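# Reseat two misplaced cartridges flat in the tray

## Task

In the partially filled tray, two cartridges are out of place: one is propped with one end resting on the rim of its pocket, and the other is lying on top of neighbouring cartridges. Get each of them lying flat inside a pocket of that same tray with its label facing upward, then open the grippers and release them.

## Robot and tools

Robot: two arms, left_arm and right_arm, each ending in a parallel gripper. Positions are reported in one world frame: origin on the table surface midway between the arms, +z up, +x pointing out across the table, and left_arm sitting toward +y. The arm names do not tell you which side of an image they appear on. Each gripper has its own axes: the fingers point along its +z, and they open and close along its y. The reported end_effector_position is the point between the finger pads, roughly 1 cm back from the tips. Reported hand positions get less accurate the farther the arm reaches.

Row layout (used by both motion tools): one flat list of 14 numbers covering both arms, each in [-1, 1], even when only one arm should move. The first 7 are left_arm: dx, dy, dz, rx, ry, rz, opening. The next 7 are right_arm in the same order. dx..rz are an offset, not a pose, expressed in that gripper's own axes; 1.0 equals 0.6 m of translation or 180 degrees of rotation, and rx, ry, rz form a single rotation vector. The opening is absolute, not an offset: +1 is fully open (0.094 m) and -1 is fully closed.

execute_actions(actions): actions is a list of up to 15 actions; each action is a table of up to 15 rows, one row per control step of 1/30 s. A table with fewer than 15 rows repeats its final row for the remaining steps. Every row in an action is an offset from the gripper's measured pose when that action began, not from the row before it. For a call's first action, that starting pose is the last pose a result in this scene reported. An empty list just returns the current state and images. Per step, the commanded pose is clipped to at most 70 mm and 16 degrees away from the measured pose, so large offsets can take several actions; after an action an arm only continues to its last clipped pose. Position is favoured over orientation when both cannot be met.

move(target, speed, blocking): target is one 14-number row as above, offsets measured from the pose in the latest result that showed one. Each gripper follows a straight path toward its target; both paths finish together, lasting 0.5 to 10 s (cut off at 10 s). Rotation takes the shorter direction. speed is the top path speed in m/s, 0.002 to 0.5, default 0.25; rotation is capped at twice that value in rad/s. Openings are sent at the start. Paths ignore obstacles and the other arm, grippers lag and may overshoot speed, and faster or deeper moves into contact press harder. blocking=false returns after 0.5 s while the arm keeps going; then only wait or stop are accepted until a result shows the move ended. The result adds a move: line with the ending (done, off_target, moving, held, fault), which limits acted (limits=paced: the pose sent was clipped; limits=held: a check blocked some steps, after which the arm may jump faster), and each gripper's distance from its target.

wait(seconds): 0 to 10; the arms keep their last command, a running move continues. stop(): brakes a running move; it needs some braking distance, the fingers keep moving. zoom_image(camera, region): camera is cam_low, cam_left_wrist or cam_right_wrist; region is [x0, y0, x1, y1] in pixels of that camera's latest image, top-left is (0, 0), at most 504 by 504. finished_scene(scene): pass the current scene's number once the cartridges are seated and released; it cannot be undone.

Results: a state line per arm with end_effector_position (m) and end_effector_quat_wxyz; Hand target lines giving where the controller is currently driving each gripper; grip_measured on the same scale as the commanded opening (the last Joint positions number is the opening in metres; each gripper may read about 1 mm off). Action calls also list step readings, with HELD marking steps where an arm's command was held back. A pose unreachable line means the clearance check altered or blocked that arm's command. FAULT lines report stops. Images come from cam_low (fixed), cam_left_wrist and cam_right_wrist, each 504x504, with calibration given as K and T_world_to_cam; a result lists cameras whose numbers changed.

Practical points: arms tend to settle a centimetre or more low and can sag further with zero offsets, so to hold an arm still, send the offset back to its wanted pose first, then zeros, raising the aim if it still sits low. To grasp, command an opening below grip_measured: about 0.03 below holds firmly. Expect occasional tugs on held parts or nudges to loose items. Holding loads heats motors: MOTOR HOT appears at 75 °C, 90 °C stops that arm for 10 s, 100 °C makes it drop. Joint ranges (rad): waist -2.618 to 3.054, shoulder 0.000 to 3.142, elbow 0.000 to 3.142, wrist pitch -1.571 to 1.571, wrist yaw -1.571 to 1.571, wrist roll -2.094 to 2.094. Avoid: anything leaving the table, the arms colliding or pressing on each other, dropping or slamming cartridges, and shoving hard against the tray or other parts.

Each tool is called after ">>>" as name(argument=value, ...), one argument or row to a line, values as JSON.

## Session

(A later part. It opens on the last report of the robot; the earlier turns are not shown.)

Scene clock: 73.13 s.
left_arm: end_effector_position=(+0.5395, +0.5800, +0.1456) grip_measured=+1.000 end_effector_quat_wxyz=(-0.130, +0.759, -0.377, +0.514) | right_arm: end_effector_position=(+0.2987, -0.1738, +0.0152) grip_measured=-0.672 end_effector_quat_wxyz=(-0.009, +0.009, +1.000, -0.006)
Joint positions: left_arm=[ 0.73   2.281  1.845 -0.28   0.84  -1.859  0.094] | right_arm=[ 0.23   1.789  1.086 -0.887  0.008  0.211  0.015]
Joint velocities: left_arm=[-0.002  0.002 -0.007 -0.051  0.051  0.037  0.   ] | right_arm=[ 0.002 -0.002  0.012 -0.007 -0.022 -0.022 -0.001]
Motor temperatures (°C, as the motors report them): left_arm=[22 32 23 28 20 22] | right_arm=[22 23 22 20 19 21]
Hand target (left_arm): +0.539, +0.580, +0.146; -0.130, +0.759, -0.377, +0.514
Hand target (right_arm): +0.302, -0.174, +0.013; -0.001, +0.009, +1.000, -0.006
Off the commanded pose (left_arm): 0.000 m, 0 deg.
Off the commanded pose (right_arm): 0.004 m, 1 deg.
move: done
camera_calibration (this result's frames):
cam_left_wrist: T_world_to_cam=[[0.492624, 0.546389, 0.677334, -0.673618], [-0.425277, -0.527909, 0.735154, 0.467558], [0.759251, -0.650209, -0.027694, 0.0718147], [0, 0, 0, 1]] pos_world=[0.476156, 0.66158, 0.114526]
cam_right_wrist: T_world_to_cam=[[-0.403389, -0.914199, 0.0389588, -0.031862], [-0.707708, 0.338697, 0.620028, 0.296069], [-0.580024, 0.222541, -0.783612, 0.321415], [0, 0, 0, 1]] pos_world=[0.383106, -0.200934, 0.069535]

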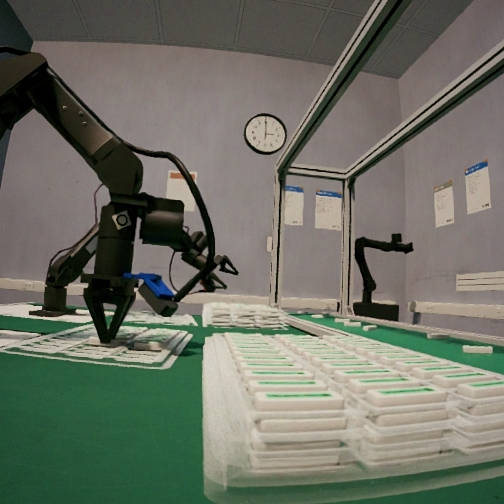

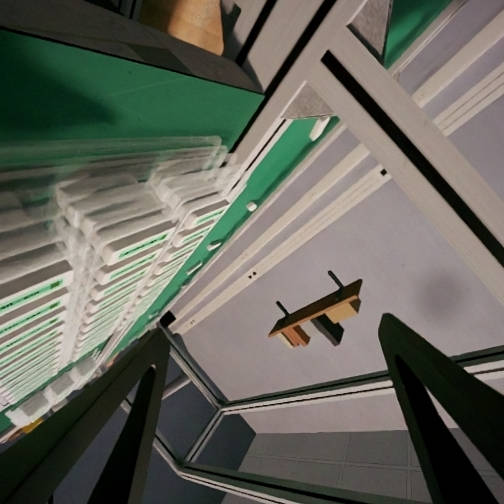

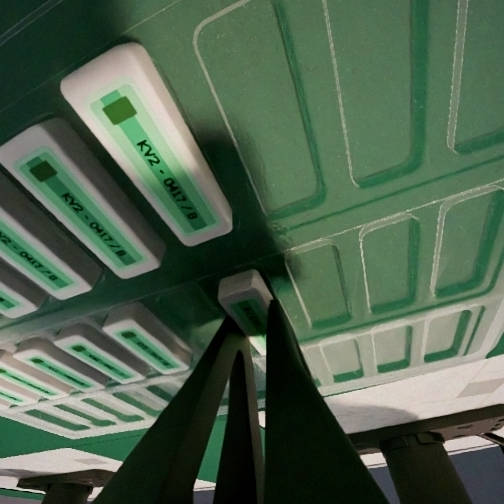

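>>> move(
  target=[0,0,0,0,0,0,1,0,0,0,0,0,0,-0.5],
)

>>> move(
  target=[0,0,0,0,0,0,1,0,0,-0.065,0,0,0,-0.5],
  speed=0.1,
)

>>> move(
  target=[0,0,0,0,0,0,1,-0.14,0,-0.04,-0.012,-0.012,-0.5,0.45],
)

>>> zoom_image(
  camera="cam_low",
  region=[80,270,220,375],
)

Scene clock: 83.43 s.
left_arm: end_effector_position=(+0.5395, +0.5800, +0.1456) grip_measured=+1.000 end_effector_quat_wxyz=(-0.130, +0.759, -0.377, +0.514) | right_arm: end_effector_position=(+0.2991, -0.1738, +0.0152) grip_measured=-0.503 end_effector_quat_wxyz=(-0.008, +0.009, +1.000, -0.006)
Joint positions: left_arm=[ 0.73   2.281  1.845 -0.28   0.84  -1.859  0.094] | right_arm=[ 0.23   1.789  1.086 -0.885  0.008  0.211  0.023]
Joint velocities: left_arm=[-0.017 -0.007  0.007 -0.022  0.007  0.022  0.   ] | right_arm=[-0.002  0.002 -0.012 -0.022 -0.051  0.022  0.   ]
Motor temperatures (°C, as the motors report them): left_arm=[22 32 23 28 20 22] | right_arm=[22 23 22 20 19 21]
Hand target (left_arm): +0.539, +0.580, +0.146; -0.130, +0.759, -0.377, +0.514
Hand target (right_arm): +0.299, -0.174, +0.015; -0.009, +0.009, +1.000, -0.006
Off the commanded pose (left_arm): 0.000 m, 0 deg.
Off the commanded pose (right_arm): 0.000 m, 0 deg.
move: done
camera_calibration (this result's frames):
cam_left_wrist: T_world_to_cam=[[0.492624, 0.546389, 0.677334, -0.673618], [-0.425277, -0.527909, 0.735154, 0.467558], [0.759251, -0.650209, -0.027694, 0.0718147], [0, 0, 0, 1]] pos_world=[0.476156, 0.66158, 0.114526]
cam_right_wrist: T_world_to_cam=[[-0.403461, -0.914213, 0.03787, -0.0315554], [-0.708867, 0.338471, 0.618825, 0.2967], [-0.578556, 0.222827, -0.784615, 0.321283], [0, 0, 0, 1]] pos_world=[0.38347, -0.200863, 0.0696737]

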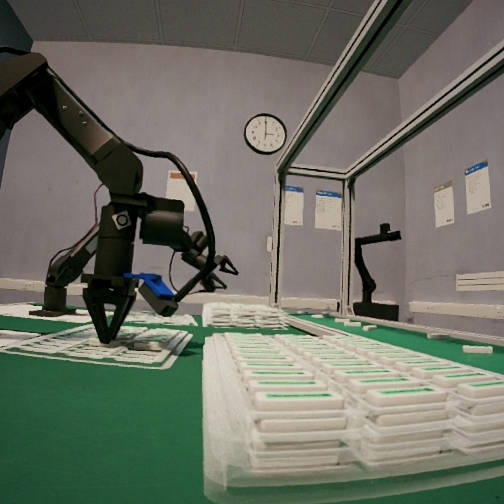

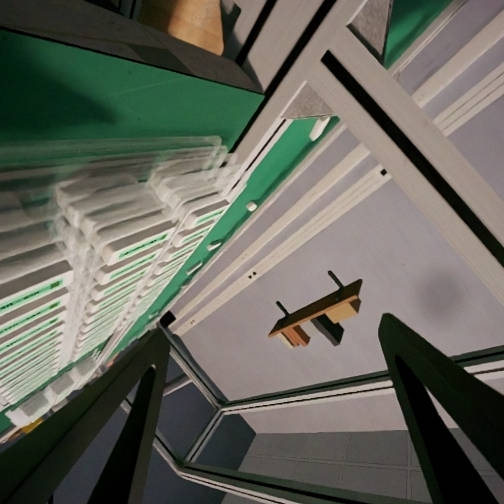

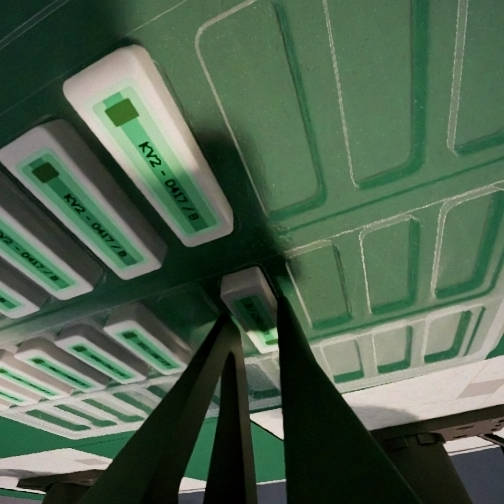

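Scene clock: 84.43 s.
left_arm: end_effector_position=(+0.5395, +0.5800, +0.1456) grip_measured=+1.000 end_effector_quat_wxyz=(-0.130, +0.759, -0.377, +0.514) | right_arm: end_effector_position=(+0.2918, -0.1752, +0.0400) grip_measured=-0.503 end_effector_quat_wxyz=(-0.027, +0.009, +1.000, -0.010)
Joint positions: left_arm=[ 0.73   2.281  1.845 -0.28   0.84  -1.859  0.094] | right_arm=[ 0.23   1.759  1.154 -1.022  0.008  0.211  0.023]
Joint velocities: left_arm=[-0.002 -0.017 -0.012 -0.022 -0.007 -0.022  0.   ] | right_arm=[ 0.007  0.002  0.002 -0.022  0.007 -0.007  0.001]
Motor temperatures (°C, as the motors report them): left_arm=[22 32 23 28 20 22] | right_arm=[22 23 22 20 19 21]
Hand target (left_arm): +0.539, +0.580, +0.146; -0.130, +0.759, -0.377, +0.514
Hand target (right_arm): +0.300, -0.174, +0.054; -0.008, +0.009, +1.000, -0.006
Off the commanded pose (left_arm): 0.000 m, 0 deg.
Off the commanded pose (right_arm): 0.016 m, 2 deg.
move: off_target (right_arm)
camera_calibration (this result's frames):
cam_left_wrist: T_world_to_cam=[[0.492624, 0.546389, 0.677334, -0.673618], [-0.425277, -0.527909, 0.735154, 0.467558], [0.759251, -0.650209, -0.027694, 0.0718147], [0, 0, 0, 1]] pos_world=[0.476156, 0.66158, 0.114526]
cam_right_wrist: T_world_to_cam=[[-0.401635, -0.913857, 0.059614, -0.0380883], [-0.685251, 0.343073, 0.642442, 0.269612], [-0.607552, 0.217177, -0.764012, 0.343488], [0, 0, 0, 1]] pos_world=[0.378141, -0.201902, 0.0914899]

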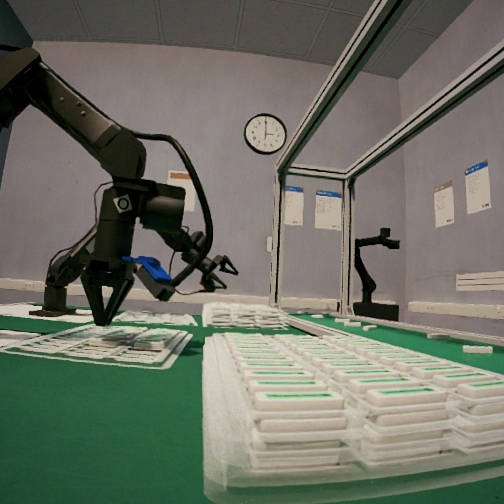

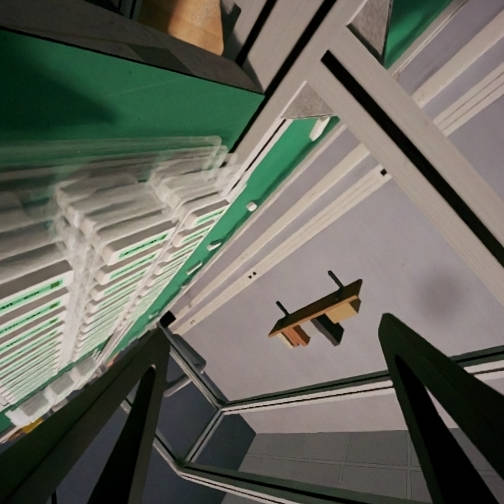

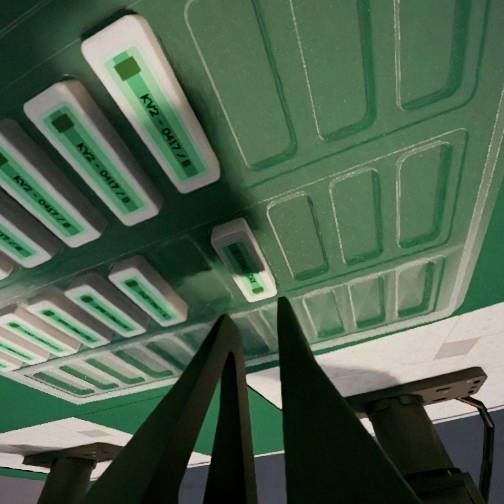

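Scene clock: 88.17 s.
left_arm: end_effector_position=(+0.5395, +0.5800, +0.1456) grip_measured=+1.000 end_effector_quat_wxyz=(-0.130, +0.759, -0.377, +0.514) | right_arm: end_effector_position=(+0.3713, -0.1785, +0.0500) grip_measured=+0.447 end_effector_quat_wxyz=(+0.022, +0.699, -0.714, -0.026)
Joint positions: left_arm=[ 0.73   2.281  1.845 -0.28   0.84  -1.859  0.094] | right_arm=[ 0.169  2.039  1.574 -1.171 -0.015 -1.419  0.068]
Joint velocities: left_arm=[ 0.002 -0.002  0.017 -0.037  0.007 -0.022  0.   ] | right_arm=[-0.002 -0.007  0.007 -0.022  0.022 -0.037 -0.001]
Motor temperatures (°C, as the motors report them): left_arm=[22 32 23 28 20 22] | right_arm=[22 23 22 20 19 21]
Hand target (left_arm): +0.539, +0.580, +0.146; -0.130, +0.759, -0.377, +0.514
Hand target (right_arm): +0.377, -0.177, +0.060; +0.008, +0.700, -0.713, -0.028
Off the commanded pose (left_arm): 0.000 m, 0 deg.
Off the commanded pose (right_arm): 0.011 m, 2 deg.
move: off_target (right_arm)
camera_calibration (this result's frames):
cam_left_wrist: T_world_to_cam=[[0.492624, 0.546389, 0.677334, -0.673618], [-0.425277, -0.527909, 0.735154, 0.467558], [0.759251, -0.650209, -0.027694, 0.0718147], [0, 0, 0, 1]] pos_world=[0.476156, 0.66158, 0.114526]
cam_right_wrist: T_world_to_cam=[[0.912707, -0.406369, -0.042771, -0.402135], [-0.292055, -0.721977, 0.627258, -0.0165121], [-0.285778, -0.560011, -0.777636, 0.142552], [0, 0, 0, 1]] pos_world=[0.402947, -0.0955057, 0.104011]

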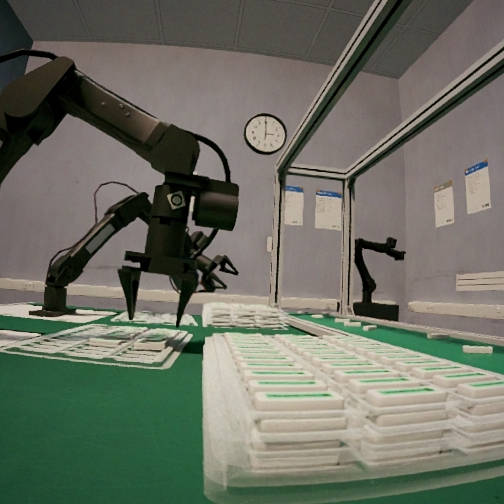

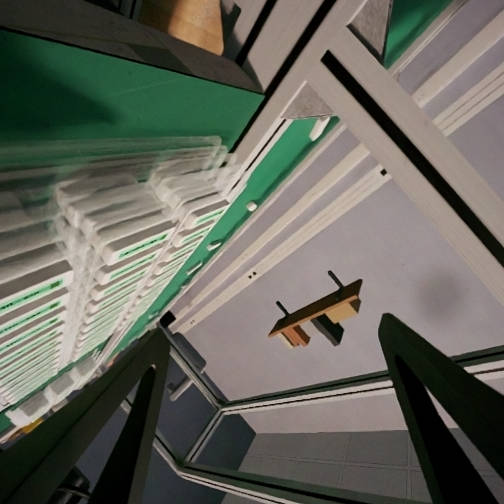

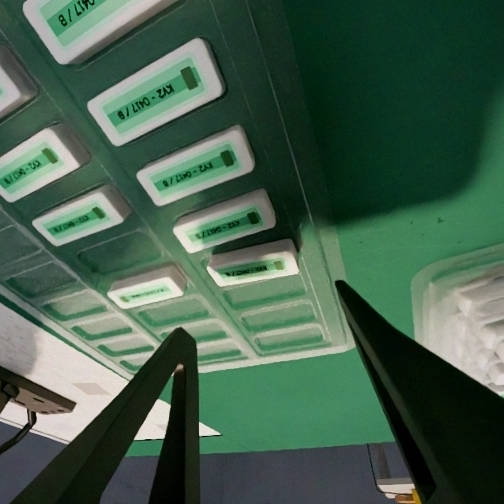

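Region (80, 270, 220, 375) of cam_low's 504x504 image, scaled by 3.600, with more detail than that image has; it fills the top 378 rows of this view, and the rest is white.

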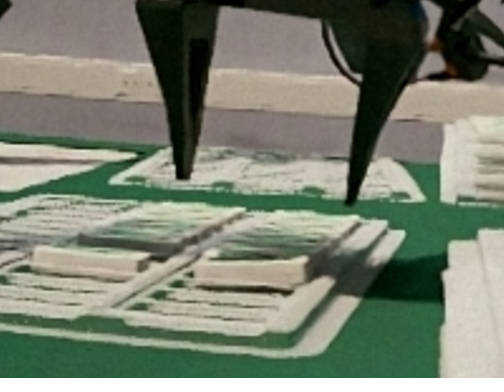

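>>> move(
  target=[0,0,0,0,0,0,1,-0.007,0,0.044,0,0,0,0.45],
  speed=0.04,
)

>>> zoom_image(
  camera="cam_low",
  region=[80,270,220,375],
)

Scene clock: 96.10 s.
left_arm: end_effector_position=(+0.5395, +0.5800, +0.1456) grip_measured=+1.000 end_effector_quat_wxyz=(-0.130, +0.759, -0.377, +0.514) | right_arm: end_effector_position=(+0.3677, -0.1772, +0.0249) grip_measured=+0.447 end_effector_quat_wxyz=(+0.028, +0.699, -0.714, -0.030)
Joint positions: left_arm=[ 0.73   2.281  1.845 -0.28   0.84  -1.859  0.094] | right_arm=[ 0.174  2.066  1.51  -1.095 -0.015 -1.414  0.068]
Joint velocities: left_arm=[ 0.017  0.002 -0.002 -0.007  0.007 -0.007  0.   ] | right_arm=[ 0.022 -0.012 -0.012 -0.037 -0.022  0.022  0.   ]
Motor temperatures (°C, as the motors report them): left_arm=[22 33 23 29 20 22] | right_arm=[22 24 23 20 19 21]
Hand target (left_arm): +0.539, +0.580, +0.146; -0.130, +0.759, -0.377, +0.514
Hand target (right_arm): +0.369, -0.174, +0.024; +0.022, +0.699, -0.714, -0.026
Off the commanded pose (left_arm): 0.000 m, 0 deg.
Off the commanded pose (right_arm): 0.004 m, 1 deg.
move: done
camera_calibration (this result's frames):
cam_left_wrist: T_world_to_cam=[[0.492624, 0.546389, 0.677334, -0.673618], [-0.425277, -0.527909, 0.735154, 0.467558], [0.759251, -0.650209, -0.027694, 0.0718147], [0, 0, 0, 1]] pos_world=[0.476156, 0.66158, 0.114526]
cam_right_wrist: T_world_to_cam=[[0.9117, -0.407166, -0.0549481, -0.398834], [-0.283521, -0.72028, 0.633098, -0.00382173], [-0.297354, -0.561616, -0.772119, 0.126586], [0, 0, 0, 1]] pos_world=[0.400174, -0.0940517, 0.0782437]

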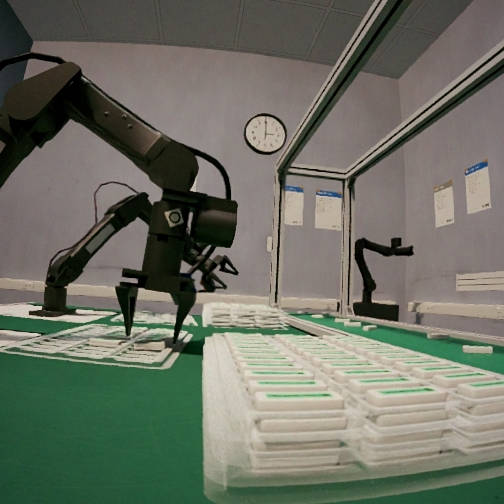

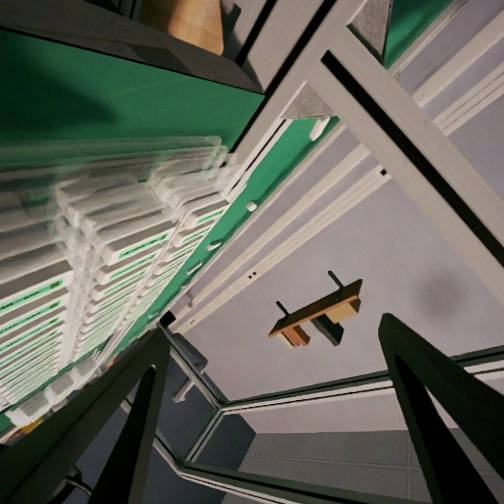

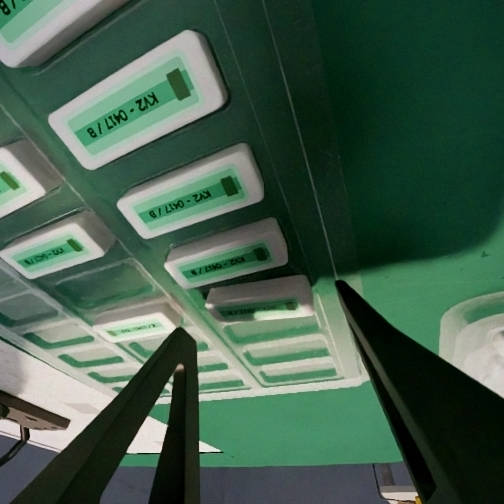

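Region (80, 270, 220, 375) of cam_low's 504x504 image, scaled by 3.600, with more detail than that image has; it fills the top 378 rows of this view, and the rest is white.

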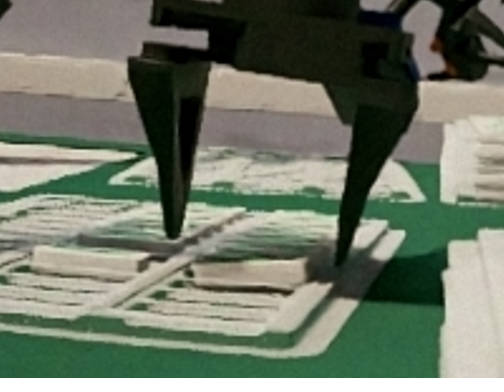

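>>> execute_actions(
  actions=[
    [[0,0,0,0,0,0,1,0,0,0.006,0,0,0,0.1]],
    [[0,0,0,0,0,0,1,0,0,0,0,0,0,0.05],[0,0,0,0,0,0,1,0,0,0,0,0,0,0.03],[0,0,0,0,0,0,1,0,0,0,0,0,0,0.01],[0,0,0,0,0,0,1,0,0,0,0,0,0,-0.01],[0,0,0,0,0,0,1,0,0,0,0,0,0,-0.03],[0,0,0,0,0,0,1,0,0,0,0,0,0,-0.05],[0,0,0,0,0,0,1,0,0,0,0,0,0,-0.07],[0,0,0,0,0,0,1,0,0,0,0,0,0,-0.09],[0,0,0,0,0,0,1,0,0,0,0,0,0,-0.11],[0,0,0,0,0,0,1,0,0,0,0,0,0,-0.13],[0,0,0,0,0,0,1,0,0,0,0,0,0,-0.15],[0,0,0,0,0,0,1,0,0,0,0,0,0,-0.18]],
    [[0,0,0,0,0,0,1,0,0,0,0,0,0,-0.18]],
  ],
)

>>> zoom_image(
  camera="cam_low",
  region=[80,270,220,375],
)

Scene clock: 107.70 s.
left_arm: end_effector_position=(+0.5395, +0.5800, +0.1456) grip_measured=+1.000 end_effector_quat_wxyz=(-0.130, +0.759, -0.377, +0.514) | right_arm: end_effector_position=(+0.3681, -0.1771, +0.0248) grip_measured=-0.177 end_effector_quat_wxyz=(+0.027, +0.699, -0.714, -0.029)
Joint positions: left_arm=[ 0.73   2.281  1.845 -0.28   0.84  -1.859  0.094] | right_arm=[ 0.174  2.066  1.51  -1.093 -0.015 -1.414  0.039]
Joint velocities: left_arm=[-0.002 -0.007 -0.027  0.022  0.11   0.022  0.   ] | right_arm=[-0.012 -0.007 -0.002  0.037 -0.037  0.022  0.   ]
Motor temperatures (°C, as the motors report them): left_arm=[22 33 23 29 20 22] | right_arm=[22 24 22 20 19 21]
Hand target (left_arm): +0.539, +0.580, +0.146; -0.130, +0.759, -0.377, +0.514
Hand target (right_arm): +0.368, -0.177, +0.025; +0.027, +0.699, -0.714, -0.029
Off the commanded pose (left_arm): 0.000 m, 0 deg.
Off the commanded pose (right_arm): 0.000 m, 0 deg.
Step readings (end_effector_position; steps 1 to 15: 1st action; 16 to 30: 2nd action; 31 to 45: 3rd action):
0: left_arm (+0.5395, +0.5800, +0.1456) | right_arm (+0.3681, -0.1771, +0.0248)
1: left_arm (+0.5395, +0.5800, +0.1456) | right_arm (+0.3681, -0.1771, +0.0248)
2: left_arm (+0.5395, +0.5800, +0.1456) | right_arm (+0.3681, -0.1771, +0.0248)
4: left_arm (+0.5395, +0.5800, +0.1456) | right_arm (+0.3681, -0.1771, +0.0248)
8: left_arm (+0.5395, +0.5800, +0.1456) | right_arm (+0.3681, -0.1771, +0.0248)
15: left_arm (+0.5395, +0.5800, +0.1456) | right_arm (+0.3681, -0.1771, +0.0248)
16: left_arm (+0.5395, +0.5800, +0.1456) | right_arm (+0.3681, -0.1771, +0.0248)
17: left_arm (+0.5395, +0.5800, +0.1456) | right_arm (+0.3681, -0.1771, +0.0248)
19: left_arm (+0.5395, +0.5800, +0.1456) | right_arm (+0.3681, -0.1771, +0.0248)
23: left_arm (+0.5395, +0.5800, +0.1456) | right_arm (+0.3681, -0.1771, +0.0248)
30: left_arm (+0.5395, +0.5800, +0.1456) | right_arm (+0.3681, -0.1771, +0.0248)
31: left_arm (+0.5395, +0.5800, +0.1456) | right_arm (+0.3681, -0.1771, +0.0248)
32: left_arm (+0.5395, +0.5800, +0.1456) | right_arm (+0.3681, -0.1771, +0.0248)
34: left_arm (+0.5395, +0.5800, +0.1456) | right_arm (+0.3681, -0.1771, +0.0248)
38: left_arm (+0.5395, +0.5800, +0.1456) | right_arm (+0.3681, -0.1771, +0.0248)
45: end_effector_position above
camera_calibration (this result's frames):
cam_left_wrist: T_world_to_cam=[[0.492624, 0.546389, 0.677334, -0.673618], [-0.425277, -0.527909, 0.735154, 0.467558], [0.759251, -0.650209, -0.027694, 0.0718147], [0, 0, 0, 1]] pos_world=[0.476156, 0.66158, 0.114526]
cam_right_wrist: T_world_to_cam=[[0.911782, -0.407155, -0.053654, -0.399217], [-0.284478, -0.720411, 0.632519, -0.0033161], [-0.296186, -0.561456, -0.772684, 0.126315], [0, 0, 0, 1]] pos_world=[0.400468, -0.0940115, 0.0782797]

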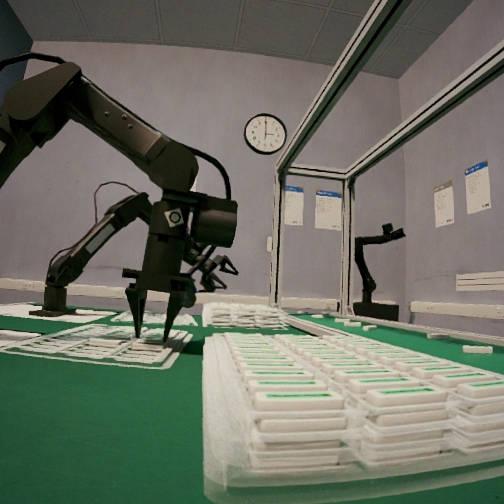

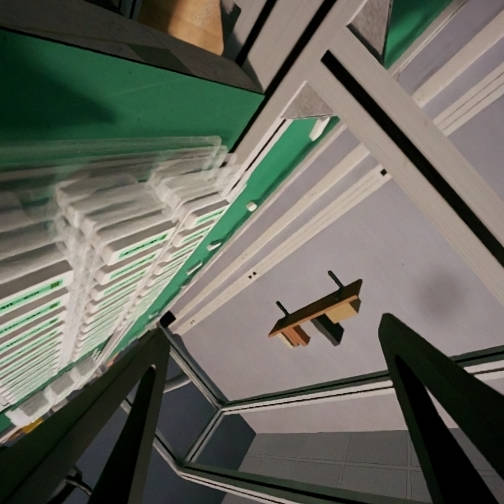

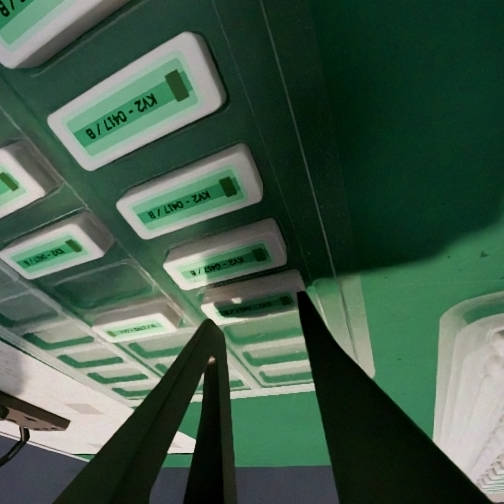

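Region (80, 270, 220, 375) of cam_low's 504x504 image, scaled by 3.600, with more detail than that image has; it fills the top 378 rows of this view, and the rest is white.

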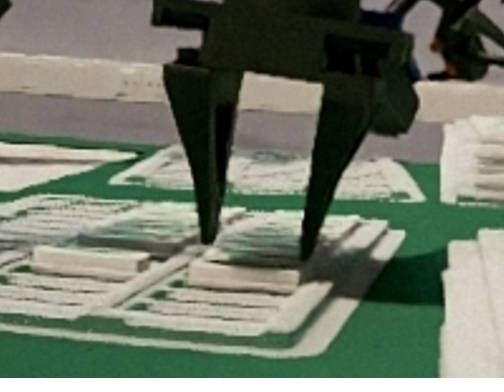

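>>> move(
  target=[0,0,0,0,0,0,1,0,0,-0.07,0,0,0,0.3],
  speed=0.1,
)

>>> zoom_image(
  camera="cam_low",
  region=[80,310,180,375],
)

Scene clock: 114.27 s.
left_arm: end_effector_position=(+0.5395, +0.5800, +0.1456) grip_measured=+1.000 end_effector_quat_wxyz=(-0.130, +0.759, -0.377, +0.514) | right_arm: end_effector_position=(+0.3651, -0.1775, +0.0492) grip_measured=+0.297 end_effector_quat_wxyz=(+0.042, +0.698, -0.714, -0.041)
Joint positions: left_arm=[ 0.73   2.281  1.845 -0.28   0.84  -1.859  0.094] | right_arm=[ 0.174  2.066  1.607 -1.228 -0.015 -1.414  0.061]
Joint velocities: left_arm=[-0.002 -0.012 -0.007 -0.022  0.007  0.022  0.   ] | right_arm=[ 0.012 -0.002 -0.002 -0.037 -0.007 -0.007  0.   ]
Motor temperatures (°C, as the motors report them): left_arm=[22 33 23 29 20 22] | right_arm=[22 25 22 20 19 21]
Hand target (left_arm): +0.539, +0.580, +0.146; -0.130, +0.759, -0.377, +0.514
Hand target (right_arm): +0.372, -0.178, +0.066; +0.027, +0.699, -0.714, -0.029
Off the commanded pose (left_arm): 0.000 m, 0 deg.
Off the commanded pose (right_arm): 0.019 m, 2 deg.
move: off_target (right_arm)
camera_calibration (this result's frames):
cam_left_wrist: T_world_to_cam=[[0.492624, 0.546389, 0.677334, -0.673618], [-0.425277, -0.527909, 0.735154, 0.467558], [0.759251, -0.650209, -0.027694, 0.0718147], [0, 0, 0, 1]] pos_world=[0.476156, 0.66158, 0.114526]
cam_right_wrist: T_world_to_cam=[[0.909143, -0.407516, -0.0859628, -0.392874], [-0.260303, -0.717103, 0.646533, -0.0288158], [-0.325117, -0.565415, -0.758027, 0.153197], [0, 0, 0, 1]] pos_world=[0.399485, -0.0941461, 0.100986]

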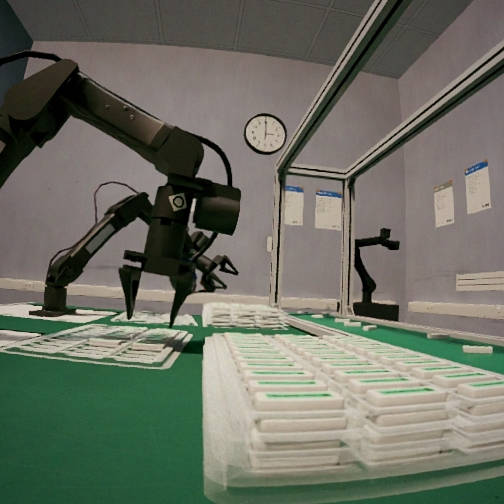

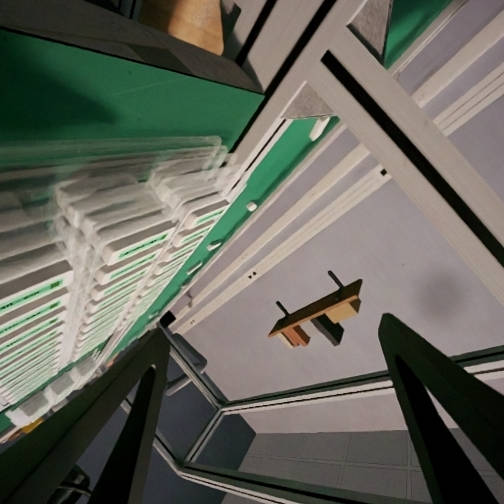

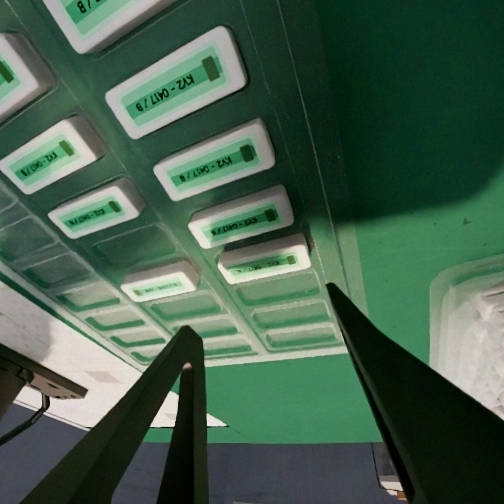

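Region (80, 310, 180, 375) of cam_low's 504x504 image, scaled by 5.040, with more detail than that image has; it fills the top 328 rows of this view, and the rest is white.

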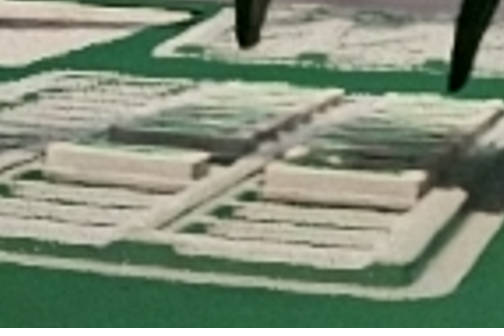

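>>> finished_scene(
  scene=2,
)

The scene is finished: the task was done.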